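# Slide the folded letter fully into the envelope

## Task

Insert the letter fully into the envelope while keeping its existing fold. The letter and the envelope's pocket must end up smooth, and the envelope must lie flat on the table. The letter must never be creased or pinched flat at any new spot, even for a moment. Finish by releasing everything and moving the grippers away. The result only counts if it stays in place without the robot holding it.

## Robot and tools

Robot: two arms, left_arm and right_arm, each with six revolute joints and a parallel-finger gripper. Cameras: cam_head_left, cam_head_right, cam_high, cam_low, cam_left_wrist, cam_right_wrist, all 504x504. Every call that returns pictures returns all six in that order. Calibration data (intrinsics, distortion, world-to-camera transforms) exists for each camera but may be off by a few degrees and millimetres. Wrist camera poses are derived from joint readings.

World frame: origin on the table surface midway between the arms. +x points away from the robot over the table, +z points up, and left_arm sits on the +y side. The arm names do not match left or right in any image. Gripper frame: the fingers extend along the gripper's +z and separate along its y. The reported hand point lies between the finger pads, roughly 1 cm short of the tips. Reported hand positions are approximate, worse at long reach.

The row: every motion command is one row of 14 numbers, always for both arms. The first 7 are left_arm: six joint targets, then the gripper opening. The next 7 are right_arm in the same layout. Joint order within an arm: shoulder, elbow, wrist pitch, waist, wrist roll, wrist yaw. Joint values are absolute target angles in radians, not offsets, on the same scale as the Joint positions line. The shoulder's sign is flipped relative to the URDF. Ranges in your numbers: shoulder -3.142 to 0.000, elbow 0.000 to 3.142, wrist pitch -1.571 to 1.571, waist -2.618 to 3.054, wrist roll -2.094 to 2.094, wrist yaw -1.571 to 1.571. True ends may differ by up to 0.036 rad. A target more than 0.036 rad beyond a range end, and beyond the joint's current angle, gets the call rejected. Targets past the true end are clipped, and 'joint sent to its limit' may appear. Opening: -1 is fully closed, +1 is fully open (pad gap 0.094 m). To hold something, command about 0.03 less than grip_measured; a smaller margin holds more gently. Optionally append 12 more numbers in 0 to 1: per-joint stiffness scales, left_arm's six then right_arm's six, in joint order. They remain active until replaced.

Motion limits: each step, a joint's command can lead its measured angle by at most 0.202 rad (waist), 0.258 (shoulder), 0.238 (elbow), 0.573 (wrist pitch), or 0.522 (wrist yaw, wrist roll). Commands that would move a gripper more than 70 mm from where it is get scaled back. Large changes therefore take several actions. Re-send the remainder if needed. To keep a joint still, repeat its Joint targets value.

Tools:
execute_actions(actions): a list of actions. Each action is a list of up to 15 rows, and each row runs for one 1/30 s step. If an action has fewer than 15 rows, its last row repeats to fill 15 steps. An empty list just reports state and images.
move(target, speed, blocking): target is one absolute row as above. Every joint moves along a path that finishes together with the others, over 0.5 to 10 s. Paths longer than 10 s are cut short. speed is the top rate in rad/s of the joint with the farthest to go: 0.01 to 2, default 0.5. Finger values apply at once. Moves ignore obstacles and the other arm, and faster contact strikes harder. With blocking=false the call returns after 0.5 s while motion continues. Poll with wait(0) or brake with stop() before sending anything else.
wait(seconds): 0 to 10. Both arms keep their last command, and a running move continues.
stop(): decelerates a running move. It needs stopping distance, and the fingers keep moving.
zoom_image(camera, region): region is [x0, y0, x1, y1] in image pixels from the top-left corner, at most 504x504. It returns a magnified crop of that camera's latest image.
finished_scene(scene): ends the current scene, numbered 1 or 2. It cannot be undone.

Reading results: the state line gives each gripper's position (m) and quaternion (wxyz) in the world frame. Joint positions and Joint velocities list each arm's joints in row order, followed by the pad gap in m. Joint targets shows what the joints are currently being driven toward. grip_measured is the opening on the commanded scale, with a fixed per-gripper error of about 1 mm. Step readings list joint angles at some steps, and HELD marks steps where an arm was restrained. 'joint command not followed' means a clearance check altered targets. The move line reports the ending (done, off_target, moving, held, fault), limits=held or none, and each arm's joint farthest from its target. MOTOR HOT appears at 75 °C. At 90 °C the arm pauses for 10 s, and at 100 °C it goes limp and drops. Both are shown as OVER-TEMPERATURE FAULT lines.

Cautions: the robot keeps executing its last command while you compose replies. Never let the arms collide or shove each other. Avoid drops, slips, and hard impacts or pushes. The letter is thin, so grip force is weak on it. Do not pinch it hard or press it into a new crease. Keep the envelope flat. Release and withdraw both grippers before ending the scene.

Each tool is called as name(argument=value, ...) on one line, values as JSON.

## Session

execute_actions(actions=[])

Scene clock: 0.00 s.
left_arm: end_effector_position=(+0.3672, +0.3572, +0.4026) grip_measured=+1.000 end_effector_quat_wxyz=(+0.699, -0.046, +0.712, +0.052) | right_arm: end_effector_position=(+0.3273, -0.3955, +0.4052) grip_measured=+1.000 end_effector_quat_wxyz=(+0.703, +0.054, +0.707, -0.057)
Joint names: [shoulder, elbow, wrist pitch, waist, wrist roll, wrist yaw]
Joint positions: left_arm=[-1.048  1.046 -0.015 -0.014  0.009 -0.009  0.094] | right_arm=[-1.042  1.04  -0.003 -0.017 -0.004 -0.01   0.094]
Joint velocities: left_arm=[-0.007  0.002 -0.066 -0.002 -0.007 -0.007  0.   ] | right_arm=[ 0.007 -0.007  0.007 -0.007  0.022  0.022  0.   ]
Motor temperatures (°C, as the motors report them): left_arm=[20 21 21 21 19 21] | right_arm=[19 21 21 20 20 22]
Joint targets: left_arm=[-1.041 1.055 -0.016 -0.014 0.007 -0.009] | right_arm=[-1.036 1.046 -0.012 -0.017 -0.004 -0.010]
Joint stiffness scale: left_arm=[1. 1. 1. 1. 1. 1.] | right_arm=[1. 1. 1. 1. 1. 1.]

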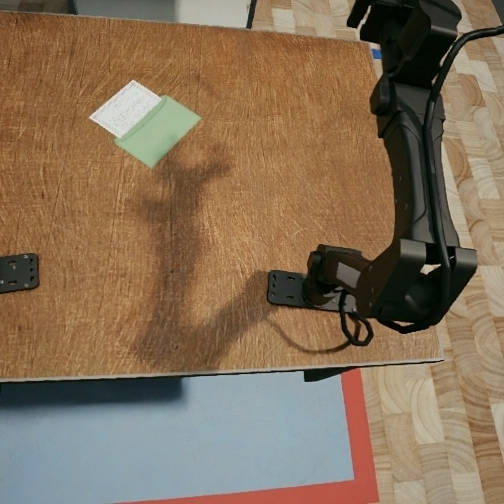

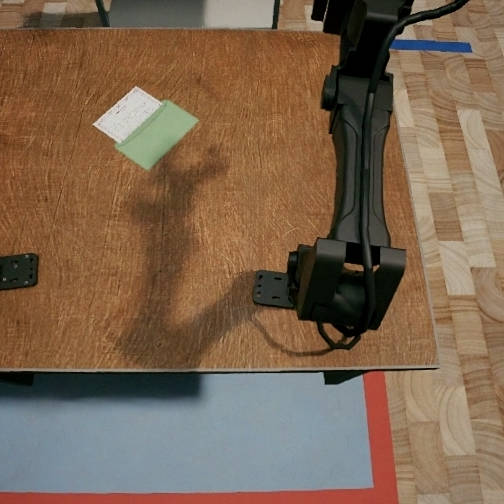

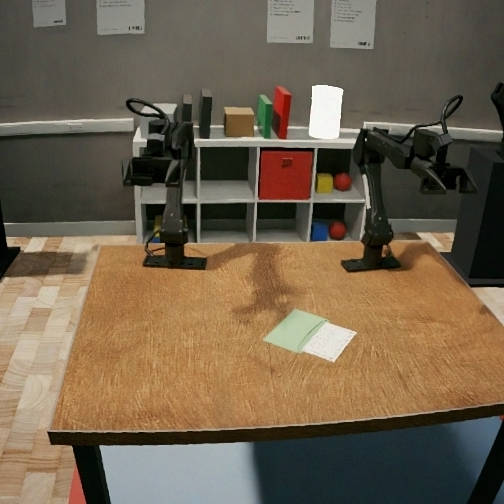

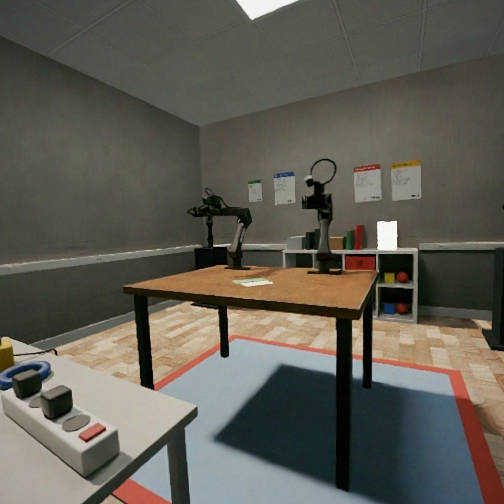

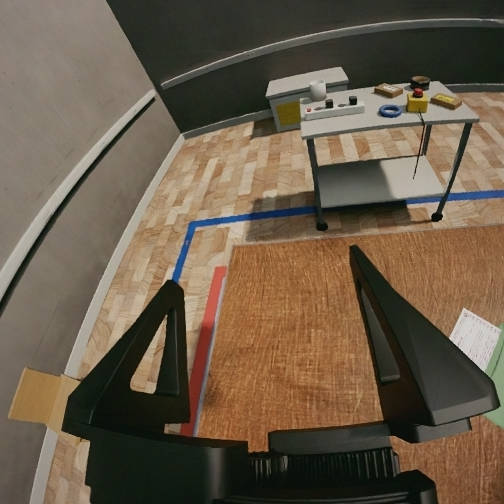

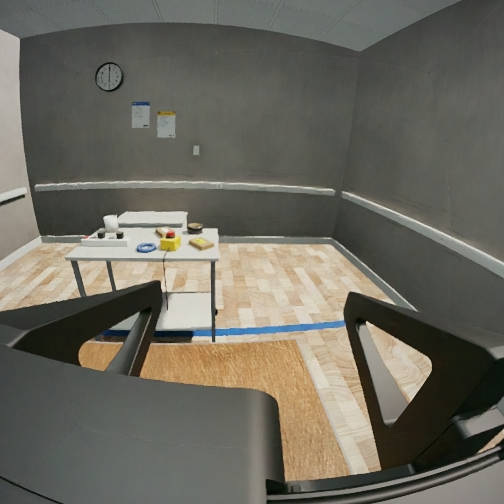

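zoom_image(camera="cam_head_left", region=[60, 50, 230, 190])

zoom_image(camera="cam_high", region=[240, 290, 380, 380])

zoom_image(camera="cam_low", region=[210, 260, 300, 305])

Region (60, 50, 230, 190) of cam_head_left's 504x504 image, scaled by 2.965, with more detail than that image has; it fills the top 415 rows of this view, and the rest is white.

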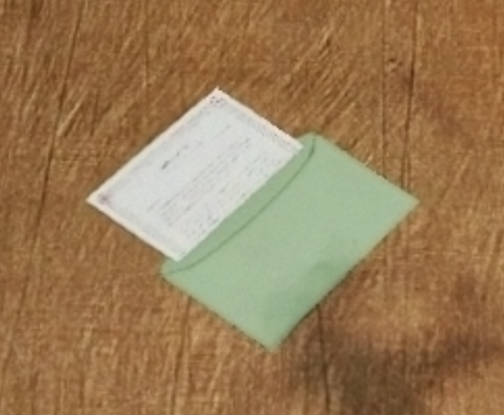

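Region (240, 290, 380, 380) of cam_high's 504x504 image, scaled by 3.600, with more detail than that image has; it fills the top 324 rows of this view, and the rest is white.

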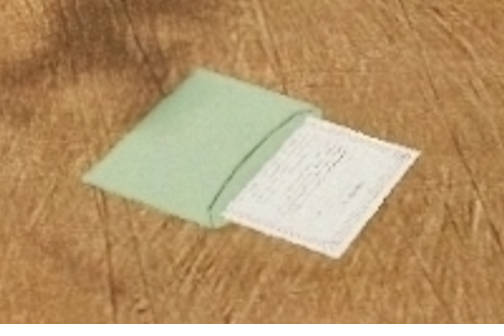

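Region (210, 260, 300, 305) of cam_low's 504x504 image, scaled by 5.600, with more detail than that image has.

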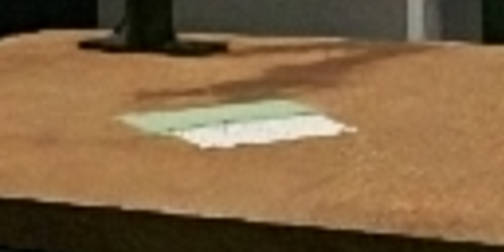

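move(target=[-1.5,1.05,-0.5,-0.5,0,0,1, -1.5,1.05,0.5,0.5,0,0,1], speed=0.8)

Scene clock: 19.37 s.
left_arm: end_effector_position=(+0.3600, +0.1694, +0.1273) grip_measured=+1.000 end_effector_quat_wxyz=(+0.307, +0.171, +0.935, -0.052) | right_arm: end_effector_position=(+0.4170, -0.1618, +0.3345) grip_measured=+1.000 end_effector_quat_wxyz=(+0.707, -0.125, +0.684, +0.126)
Joint names: [shoulder, elbow, wrist pitch, waist, wrist roll, wrist yaw]
Joint positions: left_arm=[-1.503  1.046 -0.481 -0.499  0.006 -0.004  0.094] | right_arm=[-1.503  1.04   0.495  0.501 -0.004 -0.005  0.094]
Joint velocities: left_arm=[-0.017  0.022 -0.007 -0.002 -0.037  0.007  0.   ] | right_arm=[ 0.022 -0.012  0.007 -0.012 -0.022  0.007  0.   ]
Motor temperatures (°C, as the motors report them): left_arm=[21 22 24 21 19 21] | right_arm=[19 23 25 20 20 22]
Joint targets: left_arm=[-1.500 1.050 -0.500 -0.500 -0.000 -0.000] | right_arm=[-1.500 1.050 0.500 0.500 0.000 -0.000]
Joint stiffness scale: left_arm=[1. 1. 1. 1. 1. 1.] | right_arm=[1. 1. 1. 1. 1. 1.]
move: done; limits=none; left_arm: farthest joint: the wrist pitch, 0.019 radians from its target (0.485 radians at the start); right_arm: farthest joint: the elbow, 0.010 radians from its target (0.010 radians at the start)
camera_calibration (this result's frames):
cam_left_wrist: T_world_to_cam=[[-0.564157, -0.805716, -0.180415, 0.362357], [-0.810388, 0.498493, 0.307857, 0.188637], [-0.158109, 0.319886, -0.93417, 0.233204], [0, 0, 0, 1]] pos_world=[0.394166, 0.123324, 0.225154]
cam_right_wrist: T_world_to_cam=[[0.356057, -0.93062, 0.0846734, -0.326517], [-0.312935, -0.204126, -0.92758, 0.436162], [0.880508, 0.303774, -0.363905, -0.0865952], [0, 0, 0, 1]] pos_world=[0.328997, -0.188526, 0.40071]

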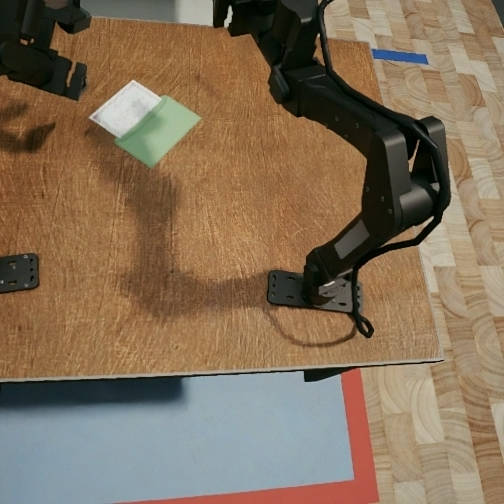

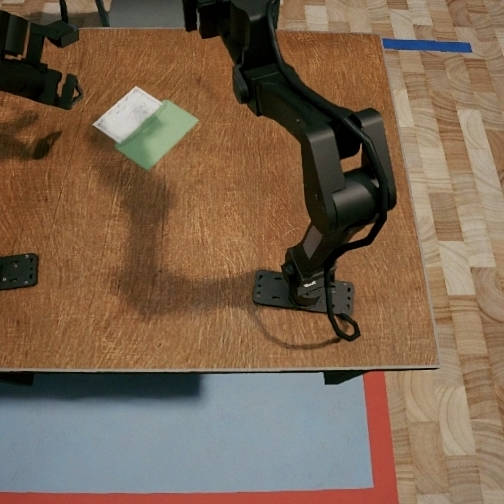

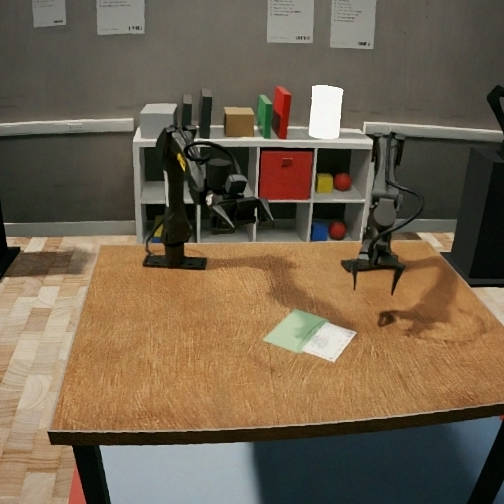

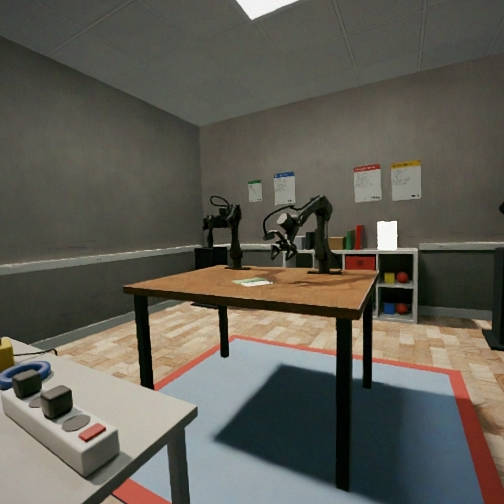

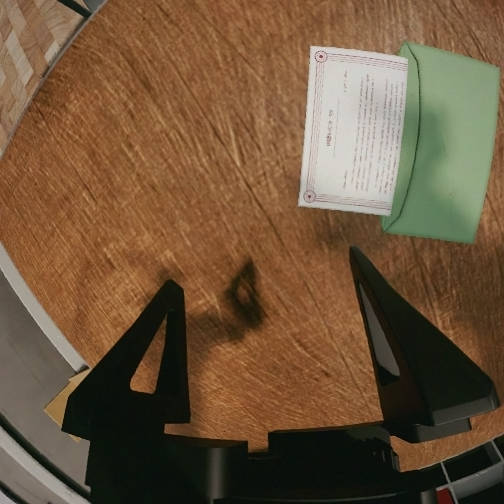

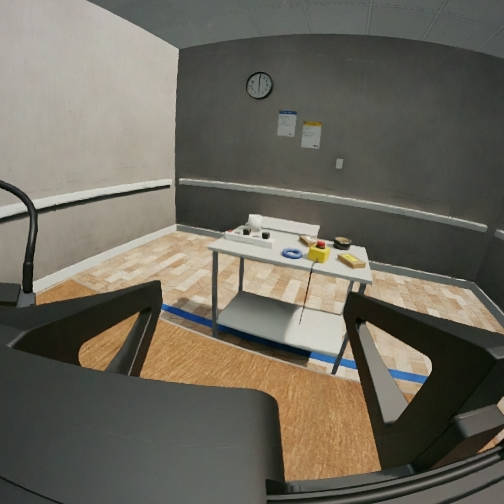

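zoom_image(camera="cam_left_wrist", region=[290, 30, 504, 250])

Region (290, 30, 504, 250) of cam_left_wrist's 504x504 image, scaled by 2.291, with more detail than that image has; it fills the left 490 columns of this view, and the rest is white.

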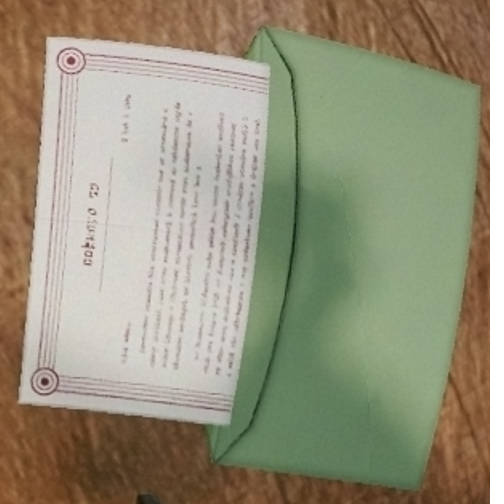

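move(target=[-2.558,2.477,-1.49,-0.641,-1.41,0,0.6, -2.338,2.092,-1.325,0.784,-0.28,0,1], speed=0.8)

Scene clock: 66.10 s.
left_arm: end_effector_position=(+0.4214, +0.0756, +0.0512) grip_measured=+0.603 end_effector_quat_wxyz=(+0.002, -0.441, +0.898, +0.000) | right_arm: end_effector_position=(+0.3156, -0.0667, +0.0546) grip_measured=+1.000 end_effector_quat_wxyz=(-0.004, -0.438, +0.899, +0.002)
Joint names: [shoulder, elbow, wrist pitch, waist, wrist roll, wrist yaw]
Joint positions: left_arm=[-2.555  2.453 -1.467 -0.635 -1.404 -0.003  0.075] | right_arm=[-2.331  2.063 -1.309  0.78  -0.274 -0.005  0.094]
Joint velocities: left_arm=[ 0.017 -0.012 -0.022  0.012  0.007 -0.007  0.001] | right_arm=[-0.022  0.002 -0.037  0.012 -0.037 -0.066  0.   ]
Motor temperatures (°C, as the motors report them): left_arm=[22 23 24 21 19 21] | right_arm=[21 24 28 20 20 22]
Joint targets: left_arm=[-2.558 2.477 -1.490 -0.641 -1.410 0.000] | right_arm=[-2.338 2.092 -1.325 0.784 -0.280 -0.000]
Joint stiffness scale: left_arm=[1. 1. 1. 1. 1. 1.] | right_arm=[1. 1. 1. 1. 1. 1.]
move: off_target (left_arm, right_arm); limits=none; left_arm: farthest joint: the elbow, 0.024 radians from its target (1.431 radians at the start); right_arm: farthest joint: the elbow, 0.029 radians from its target (1.052 radians at the start)
camera_calibration (this result's frames):
cam_left_wrist: T_world_to_cam=[[0.570581, -0.821223, 0.00542897, -0.178844], [-0.498592, -0.341151, 0.796883, 0.215618], [-0.652567, -0.457393, -0.604109, 0.452113], [0, 0, 0, 1]] pos_world=[0.504584, 0.13348, 0.102274]
cam_right_wrist: T_world_to_cam=[[0.83349, -0.552268, -0.0171609, -0.298074], [-0.500891, -0.768332, 0.398465, 0.113429], [-0.233245, -0.323521, -0.917023, 0.211734], [0, 0, 0, 1]] pos_world=[0.354643, -0.00896538, 0.143852]

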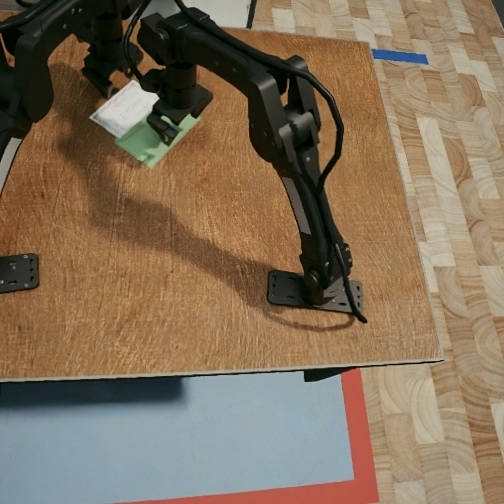

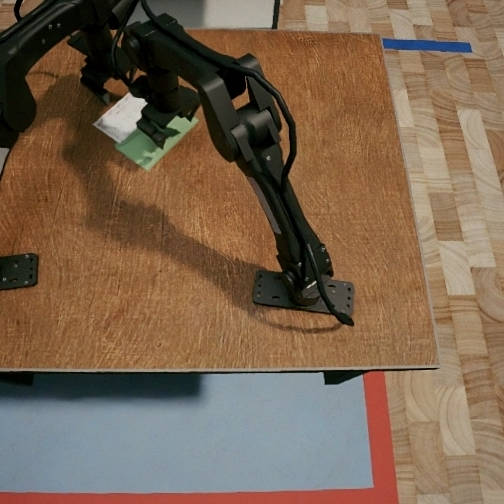

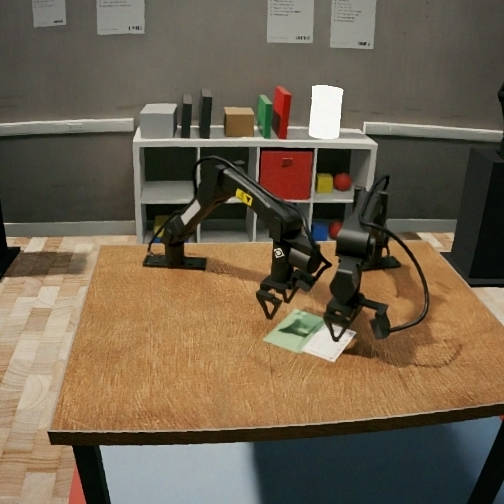

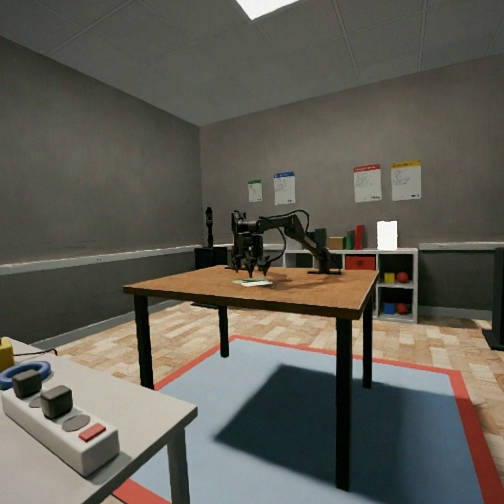

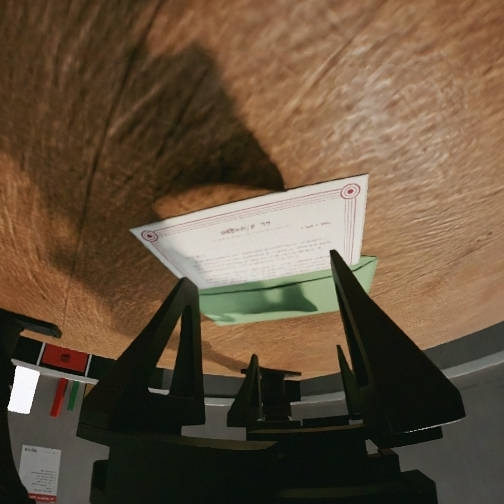

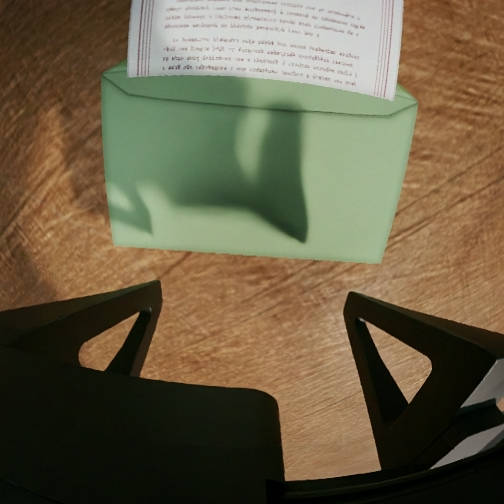

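move(target=[-2.558,2.477,-1.49,-0.641,-1.41,0,0.6, -1.77,1.008,-0.138,0.88,0,0,0.5], speed=0.8)

Scene clock: 82.40 s.
left_arm: end_effector_position=(+0.4213, +0.0756, +0.0512) grip_measured=+0.603 end_effector_quat_wxyz=(+0.002, -0.441, +0.898, +0.000) | right_arm: end_effector_position=(+0.2860, -0.0372, +0.0512) grip_measured=+0.502 end_effector_quat_wxyz=(+0.300, -0.339, +0.884, +0.115)
Joint names: [shoulder, elbow, wrist pitch, waist, wrist roll, wrist yaw]
Joint positions: left_arm=[-2.555  2.453 -1.468 -0.635 -1.405 -0.003  0.075] | right_arm=[-1.796  1.026 -0.145  0.872 -0.006 -0.005  0.071]
Joint velocities: left_arm=[-0.007 -0.002  0.037 -0.007  0.022  0.007 -0.   ] | right_arm=[ 0.012 -0.002 -0.037  0.007 -0.022  0.037 -0.   ]
Motor temperatures (°C, as the motors report them): left_arm=[24 23 23 21 19 21] | right_arm=[22 24 25 20 20 22]
Joint targets: left_arm=[-2.558 2.477 -1.490 -0.641 -1.410 0.000] | right_arm=[-1.770 1.008 -0.138 0.880 0.000 0.000]
Joint stiffness scale: left_arm=[1. 1. 1. 1. 1. 1.] | right_arm=[1. 1. 1. 1. 1. 1.]
move: off_target (left_arm, right_arm); limits=none; left_arm: farthest joint: the elbow, 0.024 radians from its target (0.024 radians at the start); right_arm: farthest joint: the shoulder, 0.026 radians from its target (0.561 radians at the start)
camera_calibration (this result's frames):
cam_left_wrist: T_world_to_cam=[[0.570896, -0.821007, 0.00509055, -0.178892], [-0.498194, -0.341483, 0.796989, 0.215444], [-0.652595, -0.457534, -0.603972, 0.452094], [0, 0, 0, 1]] pos_world=[0.504496, 0.133548, 0.102257]
cam_right_wrist: T_world_to_cam=[[0.71752, -0.695383, 0.0400829, -0.232275], [-0.667672, -0.70304, -0.244843, 0.205746], [0.19844, 0.148917, -0.968734, 0.108053], [0, 0, 0, 1]] pos_world=[0.282591, -0.0329636, 0.16436]

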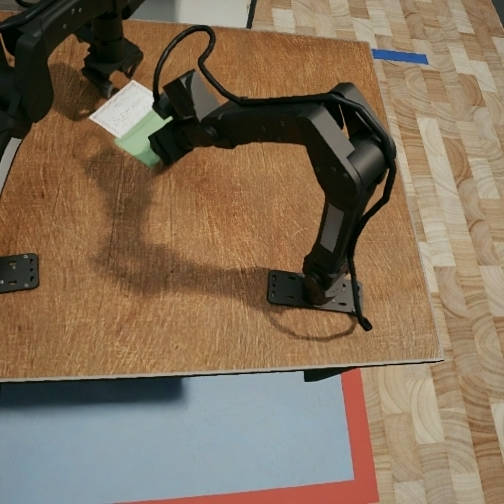

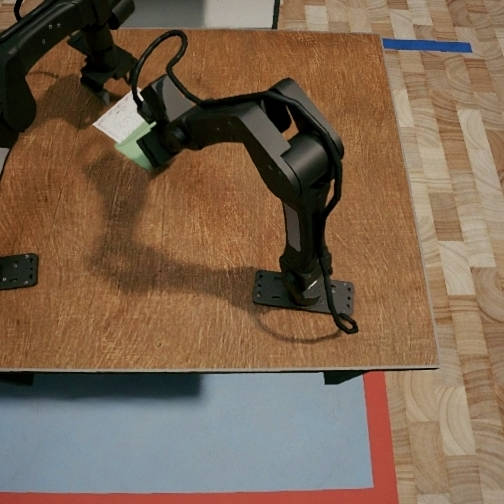

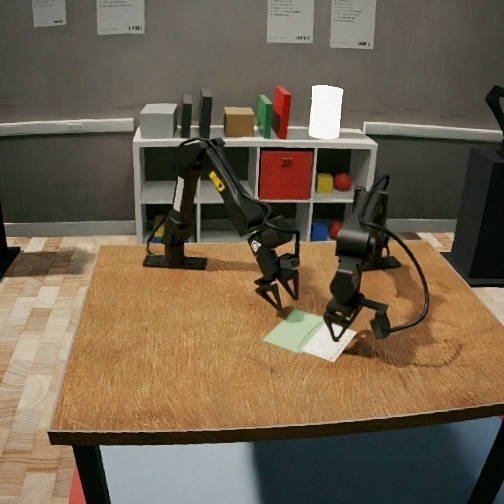

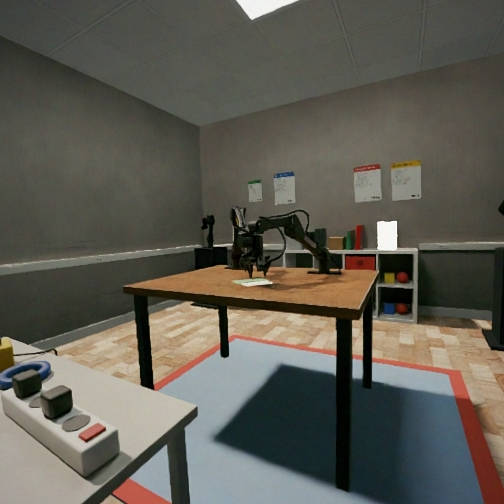

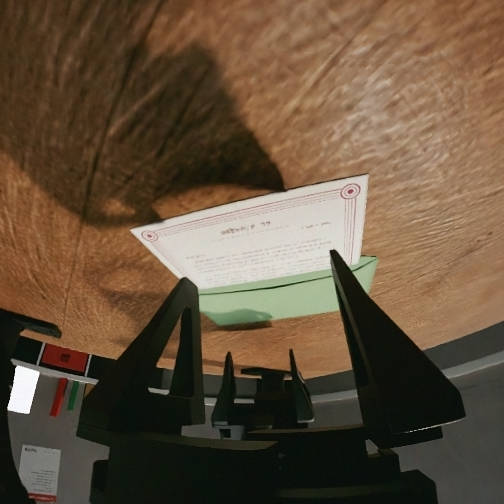

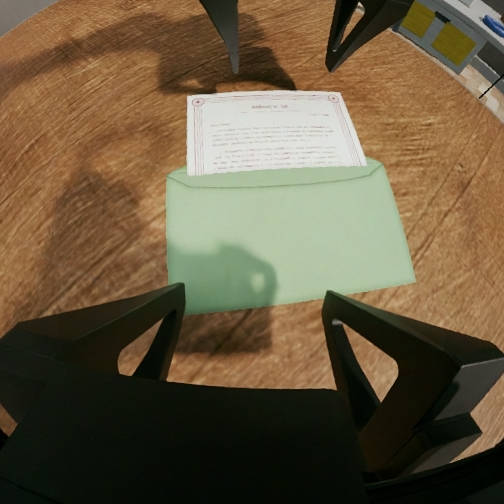

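move(target=[-2.536,2.31,-1.345,-0.641,-1.41,0,0.6, -1.88,1.026,-0.145,0.88,0,0,0.5], speed=0.3)

Scene clock: 89.40 s.
left_arm: end_effector_position=(+0.4165, +0.0782, +0.0171) grip_measured=+0.603 end_effector_quat_wxyz=(-0.007, -0.441, +0.898, +0.013) | right_arm: end_effector_position=(+0.2817, -0.0410, +0.0200) grip_measured=+0.502 end_effector_quat_wxyz=(+0.268, -0.342, +0.895, +0.103)
Joint names: [shoulder, elbow, wrist pitch, waist, wrist roll, wrist yaw]
Joint positions: left_arm=[-2.555  2.317 -1.363 -0.635 -1.405 -0.003  0.075] | right_arm=[-1.87   1.026 -0.143  0.872 -0.005 -0.005  0.071]
Joint velocities: left_arm=[ 0.027 -0.022 -0.022 -0.007 -0.051  0.022  0.   ] | right_arm=[ 0.022 -0.007  0.022 -0.022 -0.051  0.066 -0.   ]
Motor temperatures (°C, as the motors report them): left_arm=[25 23 23 21 19 21] | right_arm=[22 24 26 20 20 22]
Joint targets: left_arm=[-2.536 2.310 -1.345 -0.641 -1.410 -0.000] | right_arm=[-1.880 1.026 -0.145 0.880 0.000 -0.000]
Joint stiffness scale: left_arm=[1. 1. 1. 1. 1. 1.] | right_arm=[1. 1. 1. 1. 1. 1.]
move: done; limits=none; left_arm: farthest joint: the shoulder, 0.019 radians from its target (0.019 radians at the start); right_arm: farthest joint: the shoulder, 0.010 radians from its target (0.084 radians at the start)
camera_calibration (this result's frames):
cam_left_wrist: T_world_to_cam=[[0.570645, -0.820872, -0.023114, -0.173285], [-0.475829, -0.35346, 0.80539, 0.232599], [-0.669292, -0.448593, -0.592295, 0.435583], [0, 0, 0, 1]] pos_world=[0.501094, 0.135369, 0.0666556]
cam_right_wrist: T_world_to_cam=[[0.719318, -0.693839, 0.034199, -0.230903], [-0.679262, -0.712813, -0.174646, 0.19399], [0.145554, 0.102396, -0.984037, 0.0925524], [0, 0, 0, 1]] pos_world=[0.284392, -0.0314079, 0.132851]

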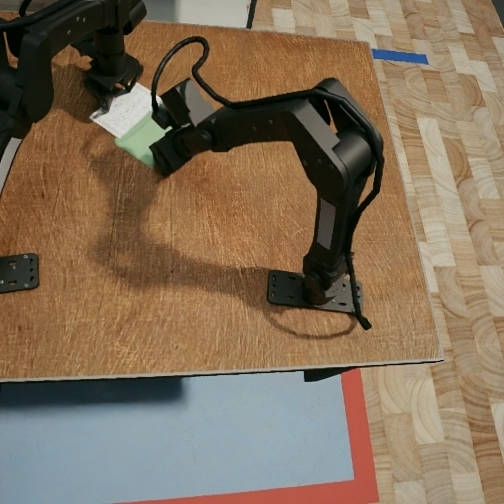

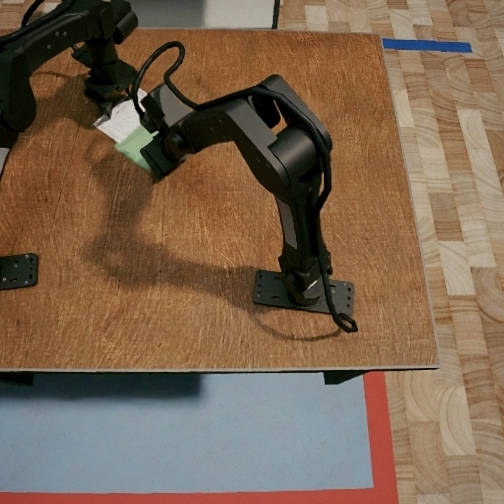

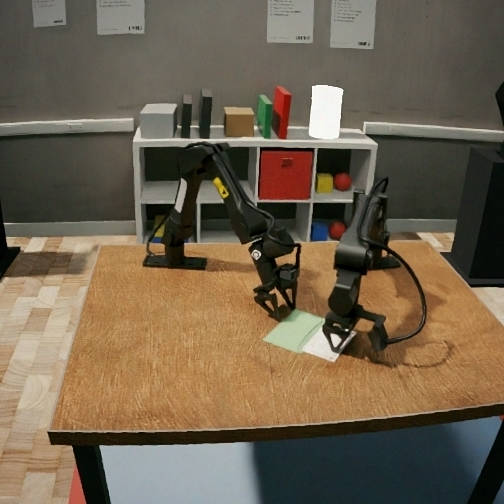

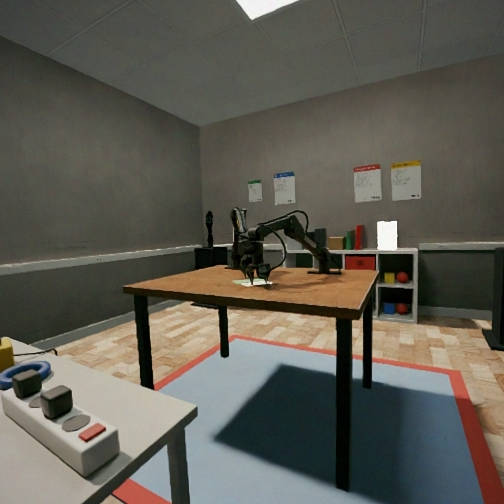

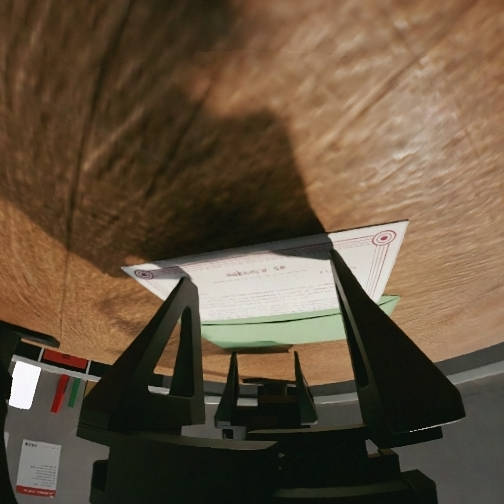

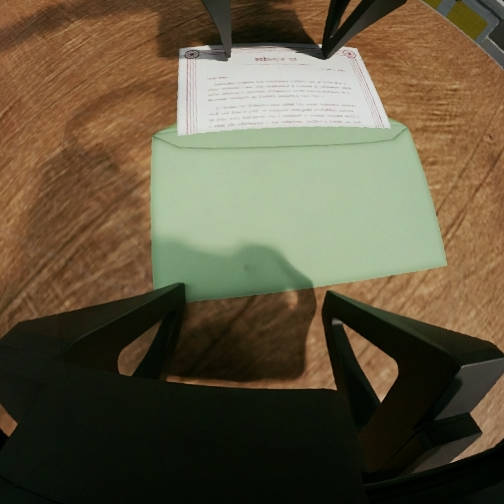

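move(target=[-2.536,2.31,-1.345,-0.641,-1.41,0,0.6, -1.88,1.05,-0.145,0.82,-0.18,0.12,0.5], speed=0.3)

Scene clock: 96.67 s.
left_arm: end_effector_position=(+0.4167, +0.0781, +0.0171) grip_measured=+0.603 end_effector_quat_wxyz=(-0.007, -0.441, +0.898, +0.013) | right_arm: end_effector_position=(+0.3065, -0.0703, +0.0213) grip_measured=+0.502 end_effector_quat_wxyz=(+0.292, -0.382, +0.877, +0.026)
Joint names: [shoulder, elbow, wrist pitch, waist, wrist roll, wrist yaw]
Joint positions: left_arm=[-2.555  2.317 -1.363 -0.635 -1.405 -0.003  0.075] | right_arm=[-1.87   1.026 -0.139  0.828 -0.173  0.1    0.071]
Joint velocities: left_arm=[-0.012 -0.012  0.037  0.007 -0.037  0.022  0.   ] | right_arm=[-0.002  0.007  0.037 -0.007  0.022 -0.066  0.001]
Motor temperatures (°C, as the motors report them): left_arm=[26 23 22 21 19 21] | right_arm=[22 23 26 20 20 22]
Joint targets: left_arm=[-2.536 2.310 -1.345 -0.641 -1.410 0.000] | right_arm=[-1.880 1.050 -0.145 0.820 -0.180 0.120]
Joint stiffness scale: left_arm=[1. 1. 1. 1. 1. 1.] | right_arm=[1. 1. 1. 1. 1. 1.]
move: off_target (right_arm); limits=none; left_arm: farthest joint: the shoulder, 0.019 radians from its target (0.019 radians at the start); right_arm: farthest joint: the elbow, 0.024 radians from its target (0.024 radians at the start)
camera_calibration (this result's frames):
cam_left_wrist: T_world_to_cam=[[0.57066, -0.82088, -0.0224346, -0.173471], [-0.476371, -0.35317, 0.805197, 0.232858], [-0.668893, -0.448806, -0.592583, 0.435507], [0, 0, 0, 1]] pos_world=[0.501228, 0.135298, 0.066686]
cam_right_wrist: T_world_to_cam=[[0.730184, -0.649887, 0.2109, -0.273115], [-0.633868, -0.759547, -0.145945, 0.172382], [0.255036, -0.0271161, -0.966551, 0.0502057], [0, 0, 0, 1]] pos_world=[0.295888, -0.0452003, 0.131285]

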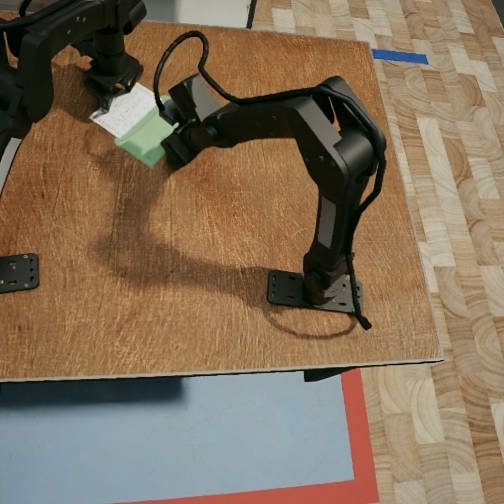

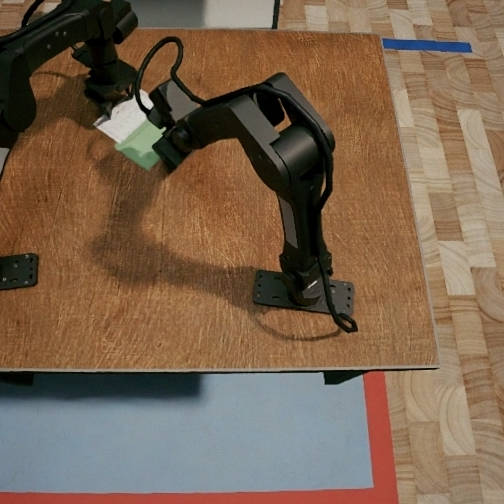

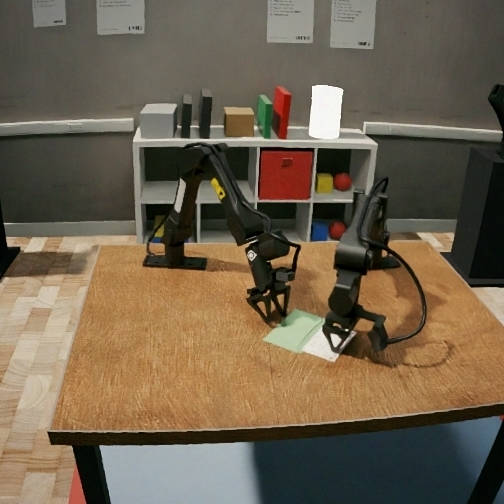

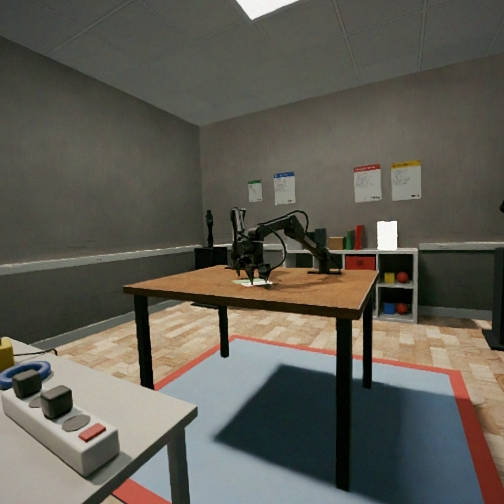

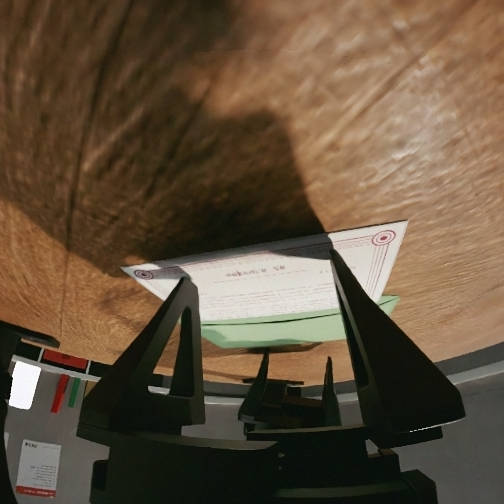

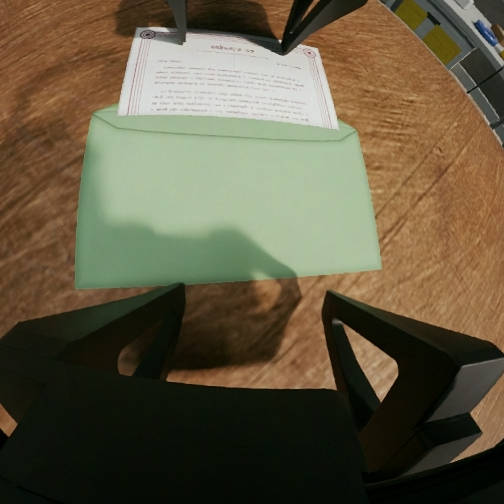

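move(target=[-2.536,2.31,-1.345,-0.641,-1.41,0,0.6, -1.88,1.09,-0.145,0.75,-0.26,-0.19,0.5], speed=0.3)

Scene clock: 102.30 s.
left_arm: end_effector_position=(+0.4167, +0.0781, +0.0171) grip_measured=+0.603 end_effector_quat_wxyz=(-0.007, -0.441, +0.898, +0.013) | right_arm: end_effector_position=(+0.3060, -0.0491, +0.0360) grip_measured=+0.502 end_effector_quat_wxyz=(+0.287, -0.421, +0.850, +0.136)
Joint names: [shoulder, elbow, wrist pitch, waist, wrist roll, wrist yaw]
Joint positions: left_arm=[-2.555  2.317 -1.363 -0.635 -1.405 -0.003  0.075] | right_arm=[-1.87   1.063 -0.138  0.757 -0.254 -0.176  0.071]
Joint velocities: left_arm=[ 0.007  0.002  0.051  0.007 -0.007 -0.037  0.001] | right_arm=[-0.002 -0.002  0.022  0.012  0.037  0.022  0.001]
Motor temperatures (°C, as the motors report them): left_arm=[26 22 22 21 19 21] | right_arm=[22 24 26 20 20 22]
Joint targets: left_arm=[-2.536 2.310 -1.345 -0.641 -1.410 -0.000] | right_arm=[-1.880 1.090 -0.145 0.750 -0.260 -0.190]
Joint stiffness scale: left_arm=[1. 1. 1. 1. 1. 1.] | right_arm=[1. 1. 1. 1. 1. 1.]
move: off_target (right_arm); limits=none; left_arm: farthest joint: the shoulder, 0.019 radians from its target (0.019 radians at the start); right_arm: farthest joint: the elbow, 0.027 radians from its target (0.064 radians at the start)
camera_calibration (this result's frames):
cam_left_wrist: T_world_to_cam=[[0.57066, -0.82088, -0.0224346, -0.173471], [-0.476371, -0.35317, 0.805197, 0.232858], [-0.668893, -0.448806, -0.592583, 0.435507], [0, 0, 0, 1]] pos_world=[0.501228, 0.135298, 0.066686]
cam_right_wrist: T_world_to_cam=[[0.832984, -0.551011, 0.0502338, -0.282851], [-0.526349, -0.817131, -0.235062, 0.157834], [0.170569, 0.169362, -0.970681, 0.100729], [0, 0, 0, 1]] pos_world=[0.301505, -0.0439429, 0.149085]

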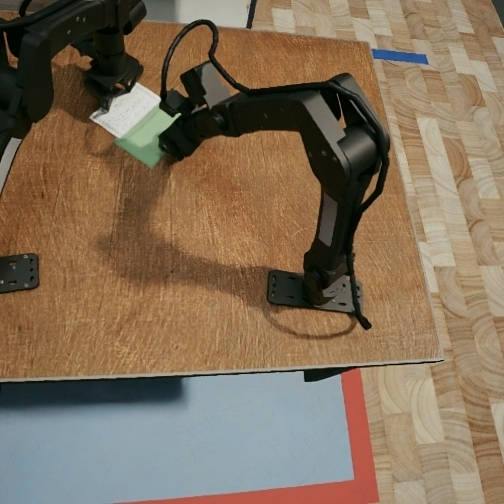

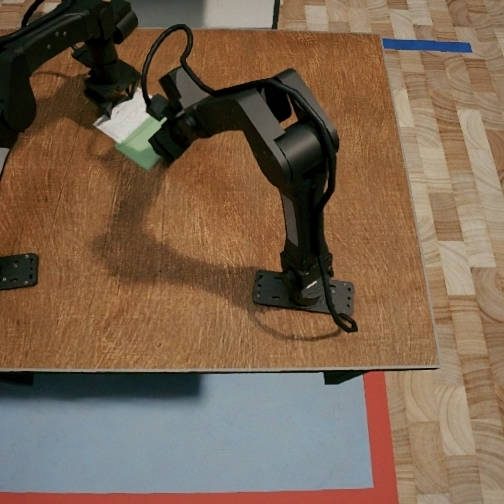

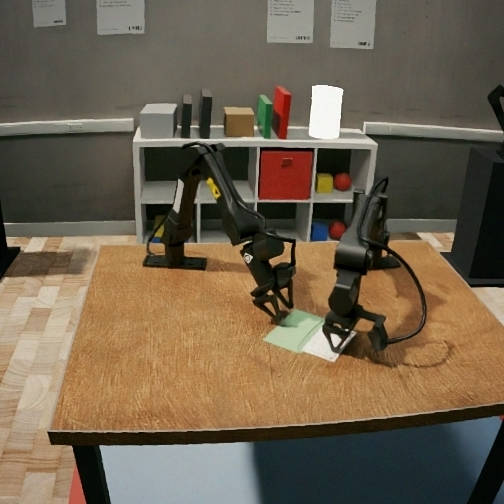

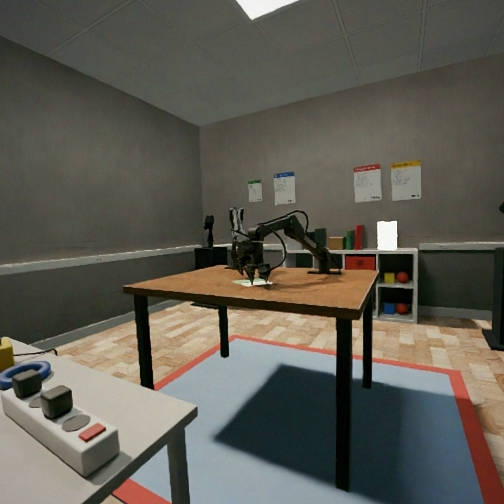

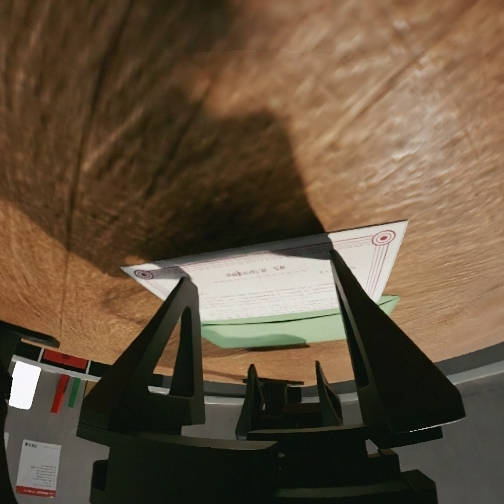

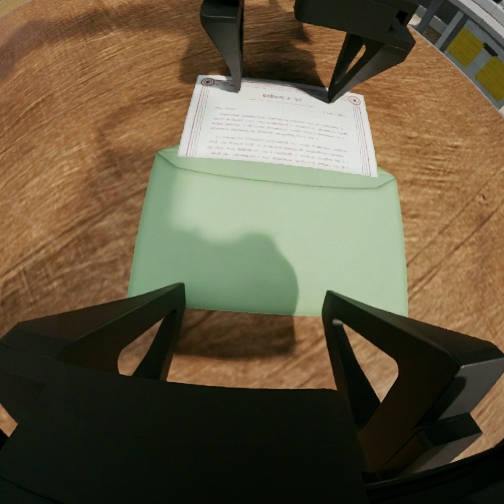

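move(target=[-2.60,2.31,-1.31,-0.641,-1.41,0,0.6, -1.96,1.07,-0.145,0.75,-0.26,-0.19,0.5], speed=0.15)

Scene clock: 106.60 s.
left_arm: end_effector_position=(+0.4200, +0.0763, +0.0136) grip_measured=+0.602 end_effector_quat_wxyz=(-0.004, -0.441, +0.897, +0.008) | right_arm: end_effector_position=(+0.3034, -0.0503, +0.0149) grip_measured=+0.502 end_effector_quat_wxyz=(+0.267, -0.422, +0.856, +0.134)
Joint names: [shoulder, elbow, wrist pitch, waist, wrist roll, wrist yaw]
Joint positions: left_arm=[-2.562  2.317 -1.344 -0.635 -1.405 -0.003  0.075] | right_arm=[-1.923  1.063 -0.127  0.757 -0.255 -0.178  0.071]
Joint velocities: left_arm=[ 0.007 -0.007 -0.007  0.002 -0.007  0.037  0.   ] | right_arm=[ 0.007 -0.022 -0.051 -0.007 -0.037 -0.081  0.001]
Motor temperatures (°C, as the motors report them): left_arm=[26 22 22 21 19 21] | right_arm=[22 24 26 20 20 22]
Joint targets: left_arm=[-2.600 2.310 -1.310 -0.641 -1.410 -0.000] | right_arm=[-1.960 1.070 -0.145 0.750 -0.260 -0.190]
Joint stiffness scale: left_arm=[1. 1. 1. 1. 1. 1.] | right_arm=[1. 1. 1. 1. 1. 1.]
move: off_target (left_arm, right_arm); limits=none; left_arm: farthest joint: the shoulder, 0.038 radians from its target (0.045 radians at the start); right_arm: farthest joint: the shoulder, 0.037 radians from its target (0.090 radians at the start)
camera_calibration (this result's frames):
cam_left_wrist: T_world_to_cam=[[0.571147, -0.820754, -0.01241, -0.177316], [-0.483933, -0.348895, 0.802547, 0.239484], [-0.663023, -0.452367, -0.59646, 0.432683], [0, 0, 0, 1]] pos_world=[0.504047, 0.133753, 0.0636813]
cam_right_wrist: T_world_to_cam=[[0.835454, -0.548567, 0.0330321, -0.280709], [-0.532477, -0.82289, -0.198294, 0.151589], [0.135959, 0.148077, -0.979586, 0.0904716], [0, 0, 0, 1]] pos_world=[0.302937, -0.0426433, 0.127956]

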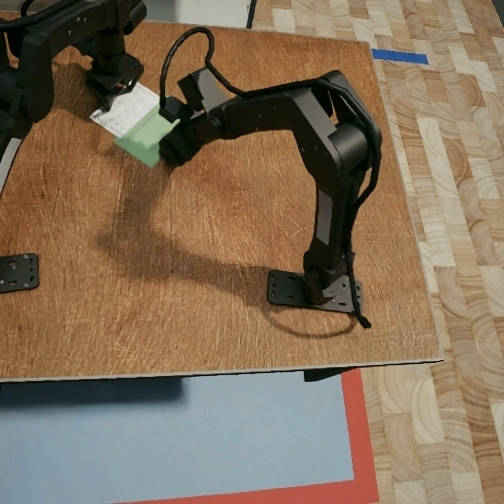

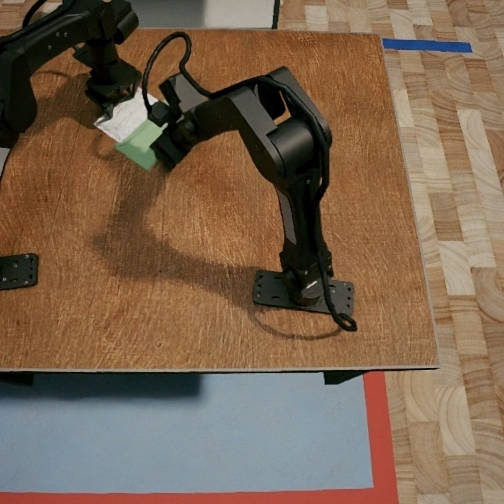

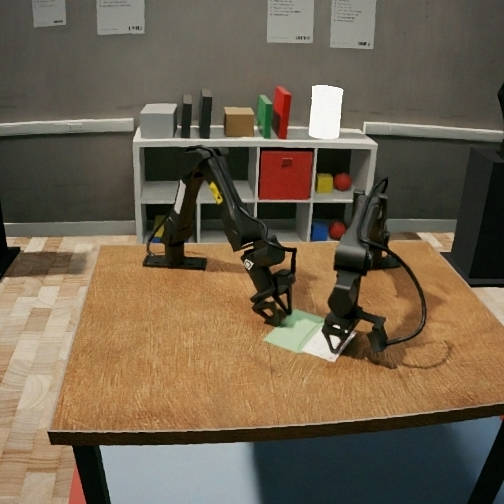

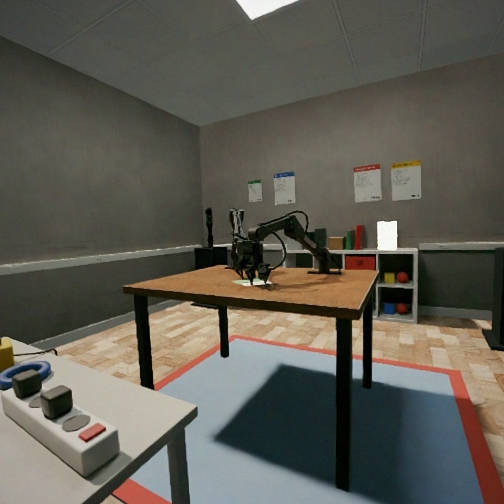

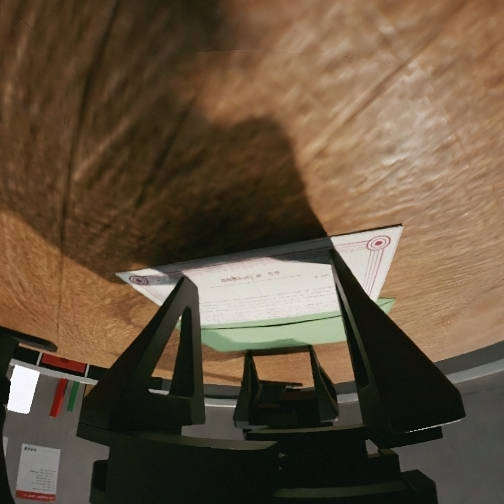

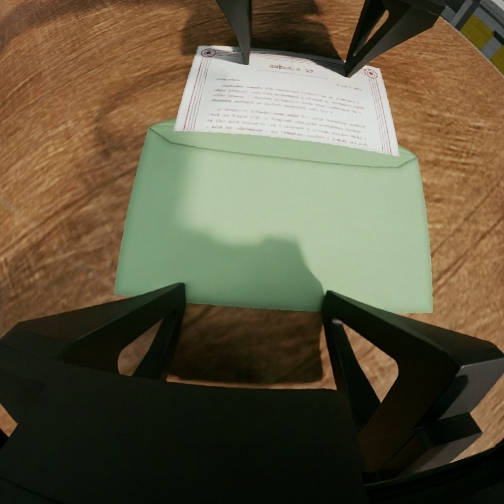

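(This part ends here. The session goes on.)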